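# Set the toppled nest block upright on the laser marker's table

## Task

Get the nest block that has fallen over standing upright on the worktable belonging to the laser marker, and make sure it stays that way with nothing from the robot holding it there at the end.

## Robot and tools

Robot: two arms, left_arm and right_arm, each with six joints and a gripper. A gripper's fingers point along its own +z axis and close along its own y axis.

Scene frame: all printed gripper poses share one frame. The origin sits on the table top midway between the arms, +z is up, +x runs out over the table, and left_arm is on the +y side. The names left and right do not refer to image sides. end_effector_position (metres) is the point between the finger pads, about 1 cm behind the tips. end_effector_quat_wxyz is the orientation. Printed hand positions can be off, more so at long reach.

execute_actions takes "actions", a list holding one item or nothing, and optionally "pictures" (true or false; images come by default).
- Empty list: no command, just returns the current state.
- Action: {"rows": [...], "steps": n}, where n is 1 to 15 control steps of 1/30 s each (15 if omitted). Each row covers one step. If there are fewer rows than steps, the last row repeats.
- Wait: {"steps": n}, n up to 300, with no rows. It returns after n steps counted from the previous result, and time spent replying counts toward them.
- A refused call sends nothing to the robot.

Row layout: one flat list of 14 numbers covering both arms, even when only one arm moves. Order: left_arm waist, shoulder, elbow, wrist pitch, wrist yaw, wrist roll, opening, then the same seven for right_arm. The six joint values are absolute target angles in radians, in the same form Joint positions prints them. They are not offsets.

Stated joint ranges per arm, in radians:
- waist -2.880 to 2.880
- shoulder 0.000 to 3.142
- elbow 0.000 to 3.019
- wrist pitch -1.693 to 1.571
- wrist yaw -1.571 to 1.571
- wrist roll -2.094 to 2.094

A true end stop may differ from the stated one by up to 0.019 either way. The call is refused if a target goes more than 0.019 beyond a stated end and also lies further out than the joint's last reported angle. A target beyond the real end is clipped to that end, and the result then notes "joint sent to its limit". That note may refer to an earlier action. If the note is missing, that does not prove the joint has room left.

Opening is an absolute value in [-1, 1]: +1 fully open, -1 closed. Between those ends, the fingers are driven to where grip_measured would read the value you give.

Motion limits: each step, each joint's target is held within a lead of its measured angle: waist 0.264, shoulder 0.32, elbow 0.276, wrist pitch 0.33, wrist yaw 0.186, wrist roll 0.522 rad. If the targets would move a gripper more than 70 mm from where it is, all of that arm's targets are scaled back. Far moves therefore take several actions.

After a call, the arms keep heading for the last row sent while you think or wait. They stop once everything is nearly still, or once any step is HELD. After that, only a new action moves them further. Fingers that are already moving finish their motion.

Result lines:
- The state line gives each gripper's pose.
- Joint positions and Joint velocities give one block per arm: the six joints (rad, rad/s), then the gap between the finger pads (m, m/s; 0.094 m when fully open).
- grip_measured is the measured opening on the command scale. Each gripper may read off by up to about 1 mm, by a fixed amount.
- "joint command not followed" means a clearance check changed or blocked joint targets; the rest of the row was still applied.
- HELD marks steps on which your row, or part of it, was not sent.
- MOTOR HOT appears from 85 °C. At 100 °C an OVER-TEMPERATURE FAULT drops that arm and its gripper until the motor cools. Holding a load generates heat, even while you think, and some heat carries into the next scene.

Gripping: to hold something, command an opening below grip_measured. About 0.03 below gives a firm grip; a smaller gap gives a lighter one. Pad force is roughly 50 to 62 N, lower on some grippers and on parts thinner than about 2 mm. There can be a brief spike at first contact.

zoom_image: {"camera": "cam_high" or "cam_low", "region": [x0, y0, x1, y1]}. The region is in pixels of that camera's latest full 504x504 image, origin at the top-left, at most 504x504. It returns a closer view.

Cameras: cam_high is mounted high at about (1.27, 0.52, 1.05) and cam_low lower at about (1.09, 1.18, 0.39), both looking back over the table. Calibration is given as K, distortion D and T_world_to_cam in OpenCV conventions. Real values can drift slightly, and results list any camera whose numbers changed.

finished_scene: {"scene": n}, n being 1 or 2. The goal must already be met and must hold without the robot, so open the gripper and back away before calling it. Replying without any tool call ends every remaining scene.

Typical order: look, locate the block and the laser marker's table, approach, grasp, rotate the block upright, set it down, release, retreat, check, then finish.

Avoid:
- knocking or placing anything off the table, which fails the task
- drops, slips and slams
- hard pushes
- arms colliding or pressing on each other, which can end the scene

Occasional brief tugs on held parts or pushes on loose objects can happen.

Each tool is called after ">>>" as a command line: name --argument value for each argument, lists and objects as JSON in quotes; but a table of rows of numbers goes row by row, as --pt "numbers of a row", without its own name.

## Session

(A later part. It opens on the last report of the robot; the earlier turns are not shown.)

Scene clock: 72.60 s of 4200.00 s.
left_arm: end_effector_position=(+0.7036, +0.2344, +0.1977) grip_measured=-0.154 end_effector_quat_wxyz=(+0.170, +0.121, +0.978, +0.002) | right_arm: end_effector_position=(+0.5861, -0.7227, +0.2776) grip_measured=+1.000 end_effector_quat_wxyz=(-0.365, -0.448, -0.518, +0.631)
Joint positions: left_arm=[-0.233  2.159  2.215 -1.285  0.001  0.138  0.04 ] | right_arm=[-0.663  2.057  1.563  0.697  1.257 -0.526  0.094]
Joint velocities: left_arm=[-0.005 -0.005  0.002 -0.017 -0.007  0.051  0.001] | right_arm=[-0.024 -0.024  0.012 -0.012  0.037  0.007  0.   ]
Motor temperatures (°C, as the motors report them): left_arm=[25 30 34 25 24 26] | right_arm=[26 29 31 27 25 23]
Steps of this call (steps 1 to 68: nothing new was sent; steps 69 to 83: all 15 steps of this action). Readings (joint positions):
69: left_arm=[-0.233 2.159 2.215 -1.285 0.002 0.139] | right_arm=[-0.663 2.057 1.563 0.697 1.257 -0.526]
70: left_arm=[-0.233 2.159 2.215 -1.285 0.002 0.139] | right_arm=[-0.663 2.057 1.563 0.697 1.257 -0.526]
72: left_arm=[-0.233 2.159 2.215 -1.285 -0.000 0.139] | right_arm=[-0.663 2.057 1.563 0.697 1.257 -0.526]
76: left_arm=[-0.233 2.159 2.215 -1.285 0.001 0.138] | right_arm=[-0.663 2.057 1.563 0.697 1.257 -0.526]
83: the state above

>>> execute_actions --actions '[{"rows":[[-0.233,2.05,2.05,-1.25,0,0.13,-0.19,-0.663,2.057,1.563,0.697,1.257,-0.526,1]],"steps":15}]' --pictures false

>>> execute_actions --actions '[{"rows":[[-0.233,1.9,1.72,-0.4,0,0.13,-0.19,-0.663,2.057,1.563,0.697,1.257,-0.526,1]],"steps":15}]' --pictures false

>>> execute_actions --actions '[{"steps":10}]' --pictures false

>>> execute_actions --actions '[{"rows":[[-0.233,1.93,1.4,0.55,0,0.13,-0.19,-0.663,2.057,1.563,0.697,1.257,-0.526,1]],"steps":15}]' --pictures false

>>> execute_actions --actions '[{"steps":20}]'

Scene clock: 79.70 s of 4200.00 s.
left_arm: end_effector_position=(+0.6686, +0.2380, +0.2011) grip_measured=-0.154 end_effector_quat_wxyz=(+0.160, +0.120, +0.980, +0.002) | right_arm: end_effector_position=(+0.5861, -0.7227, +0.2776) grip_measured=+1.000 end_effector_quat_wxyz=(-0.365, -0.448, -0.518, +0.631)
Joint positions: left_arm=[-0.233  2.053  2.053 -1.25   0.002  0.137  0.04 ] | right_arm=[-0.663  2.057  1.563  0.697  1.257 -0.526  0.094]
Joint velocities: left_arm=[-0.005 -0.015  0.002  0.002 -0.037 -0.022  0.   ] | right_arm=[-0.015 -0.005 -0.027 -0.027  0.037 -0.037  0.   ]
Motor temperatures (°C, as the motors report them): left_arm=[25 30 33 25 24 26] | right_arm=[26 29 31 27 25 23]
Steps of this call (steps 1 to 15: the robot went on to your last target; steps 16 to 90: nothing new was sent; then 3.60 s passed at rest; steps 91 to 105: all 15 steps of this action). Readings (joint positions):
91: left_arm=[-0.233 2.150 2.192 -1.272 0.001 0.138] | right_arm=[-0.663 2.057 1.563 0.697 1.257 -0.526]
92: left_arm=[-0.233 2.119 2.148 -1.251 0.002 0.137] | right_arm=[-0.663 2.057 1.563 0.697 1.257 -0.526]
94: left_arm=[-0.233 2.073 2.078 -1.250 0.002 0.137] | right_arm=[-0.663 2.057 1.563 0.697 1.257 -0.526]
98: left_arm=[-0.233 2.053 2.059 -1.250 0.002 0.137] | right_arm=[-0.663 2.057 1.563 0.697 1.257 -0.526]
105: the state above

Scene clock: 80.20 s of 4200.00 s.
left_arm: end_effector_position=(+0.7351, +0.2309, +0.2677) grip_measured=-0.156 end_effector_quat_wxyz=(+0.468, +0.108, +0.877, +0.005) | right_arm: end_effector_position=(+0.5861, -0.7227, +0.2776) grip_measured=+1.000 end_effector_quat_wxyz=(-0.365, -0.448, -0.518, +0.631)
Joint positions: left_arm=[-0.233  1.886  1.72  -0.43   0.003  0.135  0.04 ] | right_arm=[-0.663  2.057  1.563  0.697  1.257 -0.526  0.094]
Joint velocities: left_arm=[-0.015 -0.005  0.012 -0.007  0.007  0.081 -0.001] | right_arm=[ 0.005 -0.015 -0.002  0.032  0.022  0.037  0.   ]
Motor temperatures (°C, as the motors report them): left_arm=[25 30 33 25 24 26] | right_arm=[26 29 31 27 25 23]
Steps of this call (steps 1 to 15: all 15 steps of this action). Readings (joint positions):
1: left_arm=[-0.233 2.038 2.010 -1.193 0.002 0.137] | right_arm=[-0.663 2.057 1.563 0.697 1.257 -0.526]
2: left_arm=[-0.233 1.991 1.918 -1.073 0.003 0.136] | right_arm=[-0.663 2.057 1.563 0.697 1.257 -0.526]
4: left_arm=[-0.233 1.910 1.780 -0.878 0.003 0.135] | right_arm=[-0.663 2.057 1.563 0.697 1.257 -0.526]
8: left_arm=[-0.233 1.886 1.722 -0.534 0.003 0.135] | right_arm=[-0.663 2.057 1.563 0.697 1.257 -0.526]
15: the state above

Scene clock: 80.53 s of 4200.00 s.
left_arm: end_effector_position=(+0.7351, +0.2309, +0.2677) grip_measured=-0.156 end_effector_quat_wxyz=(+0.468, +0.108, +0.877, +0.005) | right_arm: end_effector_position=(+0.5861, -0.7227, +0.2776) grip_measured=+1.000 end_effector_quat_wxyz=(-0.365, -0.448, -0.518, +0.631)
Joint positions: left_arm=[-0.233  1.886  1.72  -0.43   0.003  0.135  0.04 ] | right_arm=[-0.663  2.057  1.563  0.697  1.257 -0.526  0.094]
Joint velocities: left_arm=[-0.005 -0.005  0.017  0.012 -0.081  0.007  0.001] | right_arm=[-0.015  0.015  0.007 -0.007 -0.022  0.051  0.   ]
Motor temperatures (°C, as the motors report them): left_arm=[25 30 33 25 24 26] | right_arm=[26 29 31 27 25 23]
Steps of this call (steps 1 to 10: the robot went on to your last target). Readings (joint positions):
1: left_arm=[-0.233 1.886 1.720 -0.430 0.003 0.135] | right_arm=[-0.663 2.057 1.563 0.697 1.257 -0.526]
2: left_arm=[-0.233 1.886 1.720 -0.430 0.003 0.135] | right_arm=[-0.663 2.057 1.563 0.697 1.257 -0.526]
4: left_arm=[-0.233 1.886 1.720 -0.430 0.003 0.135] | right_arm=[-0.663 2.057 1.563 0.697 1.257 -0.526]
8: left_arm=[-0.233 1.886 1.720 -0.430 0.003 0.135] | right_arm=[-0.663 2.057 1.563 0.697 1.257 -0.526]
10: the state above

Scene clock: 81.03 s of 4200.00 s.
left_arm: end_effector_position=(+0.7432, +0.2304, +0.2643) grip_measured=-0.156 end_effector_quat_wxyz=(+0.698, +0.086, +0.711, +0.009) | right_arm: end_effector_position=(+0.5861, -0.7227, +0.2776) grip_measured=+1.000 end_effector_quat_wxyz=(-0.365, -0.448, -0.518, +0.631)
Joint positions: left_arm=[-0.233  1.922  1.396  0.502  0.001  0.133  0.04 ] | right_arm=[-0.663  2.057  1.563  0.697  1.257 -0.526  0.094]
Joint velocities: left_arm=[ 0.005 -0.005 -0.017  0.261  0.022 -0.095 -0.001] | right_arm=[-0.015 -0.005  0.007  0.002 -0.022 -0.007  0.   ]
Motor temperatures (°C, as the motors report them): left_arm=[25 30 33 25 24 26] | right_arm=[26 29 31 27 25 23]
Steps of this call (steps 1 to 15: all 15 steps of this action). Readings (joint positions):
1: left_arm=[-0.233 1.886 1.699 -0.400 0.003 0.135] | right_arm=[-0.663 2.057 1.563 0.697 1.257 -0.526]
2: left_arm=[-0.233 1.875 1.658 -0.334 0.003 0.135] | right_arm=[-0.663 2.057 1.563 0.697 1.257 -0.526]
4: left_arm=[-0.233 1.867 1.569 -0.216 0.003 0.135] | right_arm=[-0.663 2.057 1.562 0.697 1.257 -0.526]
8: left_arm=[-0.233 1.883 1.421 0.166 0.001 0.133] | right_arm=[-0.663 2.057 1.563 0.697 1.257 -0.526]
15: the state above

Scene clock: 81.70 s of 4200.00 s.
left_arm: end_effector_position=(+0.7433, +0.2304, +0.2675) grip_measured=-0.156 end_effector_quat_wxyz=(+0.703, +0.086, +0.706, +0.009) | right_arm: end_effector_position=(+0.5861, -0.7227, +0.2776) grip_measured=+1.000 end_effector_quat_wxyz=(-0.365, -0.448, -0.518, +0.631)
Joint positions: left_arm=[-0.233  1.922  1.396  0.515  0.001  0.133  0.04 ] | right_arm=[-0.663  2.057  1.563  0.697  1.257 -0.526  0.094]
Joint velocities: left_arm=[ 0.015  0.005 -0.002 -0.007  0.022 -0.037 -0.   ] | right_arm=[-0.015  0.005 -0.002  0.012 -0.037 -0.066  0.   ]
Motor temperatures (°C, as the motors report them): left_arm=[25 30 33 25 24 26] | right_arm=[26 29 32 27 25 23]
Steps of this call (steps 1 to 20: the robot went on to your last target). Readings (joint positions):
1: left_arm=[-0.233 1.922 1.396 0.510 0.001 0.133] | right_arm=[-0.663 2.057 1.563 0.697 1.257 -0.526]
2: left_arm=[-0.233 1.922 1.396 0.514 0.001 0.133] | right_arm=[-0.663 2.057 1.563 0.697 1.257 -0.526]
4: left_arm=[-0.233 1.922 1.396 0.515 0.001 0.133] | right_arm=[-0.663 2.057 1.563 0.697 1.257 -0.526]
8: left_arm=[-0.233 1.922 1.396 0.515 0.001 0.133] | right_arm=[-0.663 2.057 1.563 0.697 1.257 -0.526]
20: the state above

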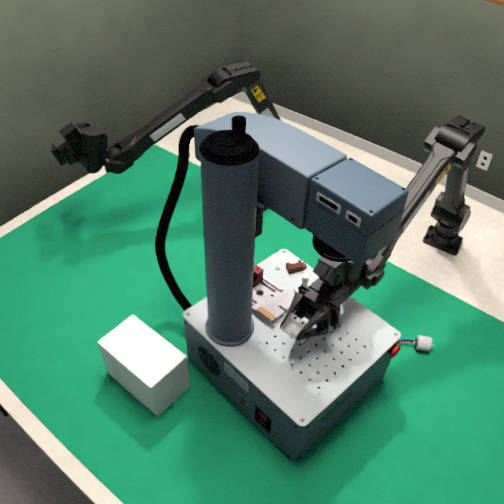

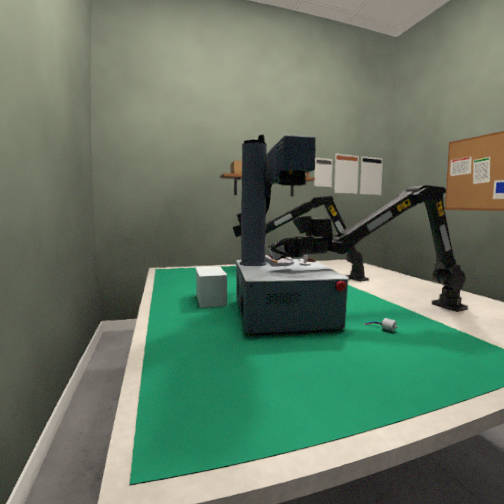

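Lower ~4 cm.

>>> execute_actions --actions '[{"rows":[[-0.233,2.0,1.4,0.62,0,0.13,-0.19,-0.663,2.057,1.563,0.697,1.257,-0.526,1]],"steps":15}]' --pictures false

>>> execute_actions --actions '[{"steps":10}]' --pictures false

Scene clock: 84.90 s of 4200.00 s.
left_arm: end_effector_position=(+0.7513, +0.2295, +0.2338) grip_measured=-0.156 end_effector_quat_wxyz=(+0.704, +0.085, +0.705, +0.009) | right_arm: end_effector_position=(+0.5861, -0.7227, +0.2776) grip_measured=+1.000 end_effector_quat_wxyz=(-0.365, -0.448, -0.518, +0.631)
Joint positions: left_arm=[-0.233  1.988  1.396  0.584  0.001  0.133  0.04 ] | right_arm=[-0.663  2.057  1.563  0.697  1.257 -0.526  0.094]
Joint velocities: left_arm=[-0.005 -0.005 -0.002  0.037  0.11   0.051 -0.001] | right_arm=[-0.005 -0.015 -0.022  0.002  0.022  0.022  0.   ]
Motor temperatures (°C, as the motors report them): left_arm=[25 30 32 25 24 26] | right_arm=[26 29 32 27 25 23]
Steps of this call (steps 1 to 15: the robot went on to your last target; steps 16 to 81: nothing new was sent; steps 82 to 96: all 15 steps of this action). Readings (joint positions):
82: left_arm=[-0.233 1.926 1.396 0.525 0.001 0.133] | right_arm=[-0.663 2.057 1.563 0.697 1.257 -0.526]
83: left_arm=[-0.233 1.932 1.396 0.550 0.001 0.133] | right_arm=[-0.663 2.057 1.563 0.697 1.257 -0.526]
85: left_arm=[-0.233 1.946 1.396 0.578 0.001 0.133] | right_arm=[-0.663 2.057 1.563 0.697 1.257 -0.526]
89: left_arm=[-0.233 1.974 1.396 0.584 0.001 0.133] | right_arm=[-0.663 2.057 1.563 0.697 1.257 -0.526]
96: the state above

Scene clock: 85.23 s of 4200.00 s.
left_arm: end_effector_position=(+0.7513, +0.2295, +0.2341) grip_measured=-0.156 end_effector_quat_wxyz=(+0.705, +0.085, +0.704, +0.009) | right_arm: end_effector_position=(+0.5861, -0.7227, +0.2776) grip_measured=+1.000 end_effector_quat_wxyz=(-0.365, -0.448, -0.518, +0.631)
Joint positions: left_arm=[-0.233  1.988  1.396  0.585  0.001  0.133  0.04 ] | right_arm=[-0.663  2.057  1.563  0.697  1.257 -0.526  0.094]
Joint velocities: left_arm=[ 0.005  0.005  0.007  0.002 -0.051 -0.037 -0.001] | right_arm=[-0.005 -0.024 -0.002  0.007  0.022 -0.022  0.   ]
Motor temperatures (°C, as the motors report them): left_arm=[25 30 32 25 24 26] | right_arm=[26 29 32 27 25 23]
Steps of this call (steps 1 to 10: the robot went on to your last target). Readings (joint positions):
1: left_arm=[-0.233 1.988 1.396 0.585 0.001 0.133] | right_arm=[-0.663 2.057 1.563 0.697 1.257 -0.526]
2: left_arm=[-0.233 1.988 1.396 0.585 0.001 0.133] | right_arm=[-0.663 2.057 1.563 0.697 1.257 -0.526]
4: left_arm=[-0.233 1.988 1.396 0.585 0.001 0.133] | right_arm=[-0.663 2.057 1.563 0.697 1.257 -0.526]
8: left_arm=[-0.233 1.988 1.396 0.585 0.001 0.133] | right_arm=[-0.663 2.057 1.563 0.697 1.257 -0.526]
10: the state above

>>> execute_actions --actions '[{"rows":[[-0.233,1.988,1.396,0.585,0,0.13,1,-0.663,2.057,1.563,0.697,1.257,-0.526,1]],"steps":15}]'

>>> zoom_image --camera "cam_high" --region '[240, 250, 400, 410]'

Scene clock: 89.13 s of 4200.00 s.
left_arm: end_effector_position=(+0.7513, +0.2295, +0.2341) grip_measured=+1.000 end_effector_quat_wxyz=(+0.705, +0.085, +0.704, +0.009) | right_arm: end_effector_position=(+0.5861, -0.7227, +0.2776) grip_measured=+1.000 end_effector_quat_wxyz=(-0.365, -0.448, -0.518, +0.631)
Joint positions: left_arm=[-0.233  1.988  1.396  0.585  0.001  0.133  0.094] | right_arm=[-0.663  2.057  1.563  0.697  1.257 -0.526  0.094]
Joint velocities: left_arm=[-0.024 -0.015  0.017 -0.007  0.022  0.051  0.   ] | right_arm=[-0.005 -0.015 -0.012 -0.002  0.037  0.022  0.   ]
Motor temperatures (°C, as the motors report them): left_arm=[25 30 32 25 24 26] | right_arm=[26 29 32 27 25 23]
Steps of this call (steps 1 to 15: the robot went on to your last target; steps 16 to 90: nothing new was sent; then 0.40 s passed at rest; steps 91 to 105: all 15 steps of this action). Readings (joint positions):
91: left_arm=[-0.233 1.988 1.396 0.585 0.001 0.133] | right_arm=[-0.663 2.057 1.563 0.697 1.257 -0.526]
92: left_arm=[-0.233 1.988 1.396 0.585 0.001 0.133] | right_arm=[-0.663 2.057 1.563 0.697 1.257 -0.526]
94: left_arm=[-0.233 1.988 1.396 0.585 0.001 0.133] | right_arm=[-0.663 2.057 1.563 0.697 1.257 -0.526]
98: left_arm=[-0.233 1.988 1.396 0.585 0.001 0.133] | right_arm=[-0.663 2.057 1.563 0.697 1.257 -0.526]
105: the state above

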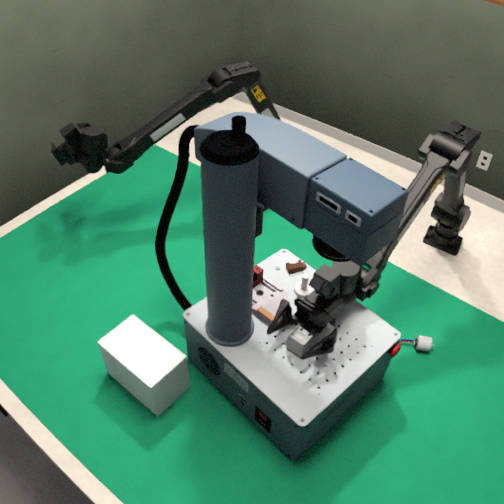

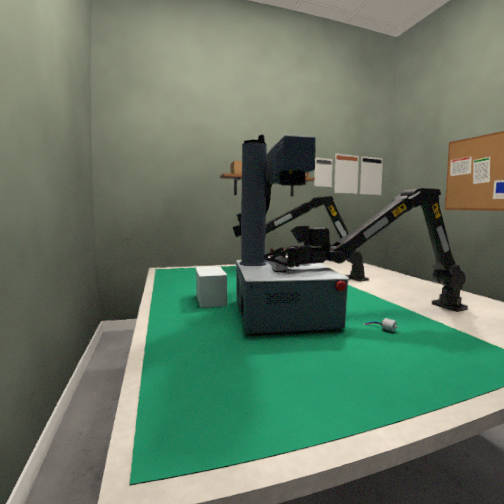

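Region (240, 250, 400, 410) of cam_high's 504x504 image, scaled by 3.150, with more detail than that image has.

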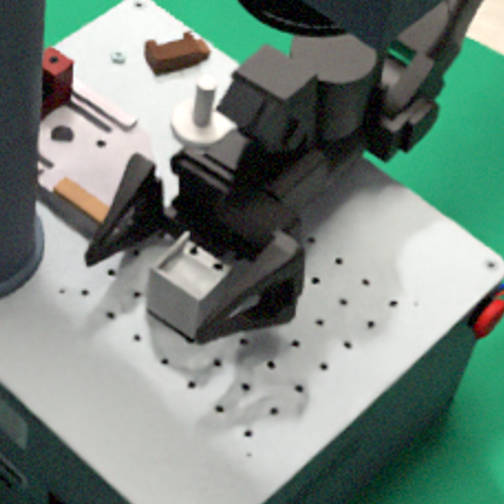

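>>> execute_actions --actions '[{"rows":[[-0.233,1.7,1.0,0.72,0,0.13,1,-0.663,2.057,1.563,0.697,1.257,-0.526,1]],"steps":15}]' --pictures false

>>> finished_scene --scene 2

Scene clock: 96.00 s of 4200.00 s.
left_arm: end_effector_position=(+0.6233, +0.2433, +0.2662) grip_measured=+1.000 end_effector_quat_wxyz=(+0.716, +0.084, +0.693, +0.009) | right_arm: end_effector_position=(+0.5861, -0.7227, +0.2776) grip_measured=+1.000 end_effector_quat_wxyz=(-0.365, -0.448, -0.518, +0.631)
Joint positions: left_arm=[-0.233  1.674  0.995  0.703  0.001  0.132  0.094] | right_arm=[-0.663  2.057  1.563  0.697  1.257 -0.526  0.094]
Joint velocities: left_arm=[-0.005 -0.005 -0.017 -0.017  0.022 -0.081  0.   ] | right_arm=[-0.015 -0.015 -0.002 -0.012  0.022  0.007  0.   ]
Motor temperatures (°C, as the motors report them): left_arm=[25 30 31 25 24 26] | right_arm=[26 29 32 27 25 23]
Steps of this call (steps 1 to 15: the robot went on to your last target; steps 16 to 90: nothing new was sent; then 3.37 s passed at rest; steps 91 to 105: all 15 steps of this action). Readings (joint positions):
91: left_arm=[-0.233 1.978 1.378 0.594 0.001 0.133] | right_arm=[-0.663 2.057 1.563 0.697 1.257 -0.526]
92: left_arm=[-0.233 1.951 1.330 0.611 0.001 0.133] | right_arm=[-0.663 2.057 1.563 0.697 1.257 -0.526]
94: left_arm=[-0.233 1.870 1.199 0.638 0.001 0.133] | right_arm=[-0.663 2.057 1.563 0.697 1.257 -0.526]
98: left_arm=[-0.233 1.707 1.000 0.680 0.001 0.132] | right_arm=[-0.663 2.057 1.563 0.697 1.257 -0.526]
105: the state above

The scene is finished: the task was done.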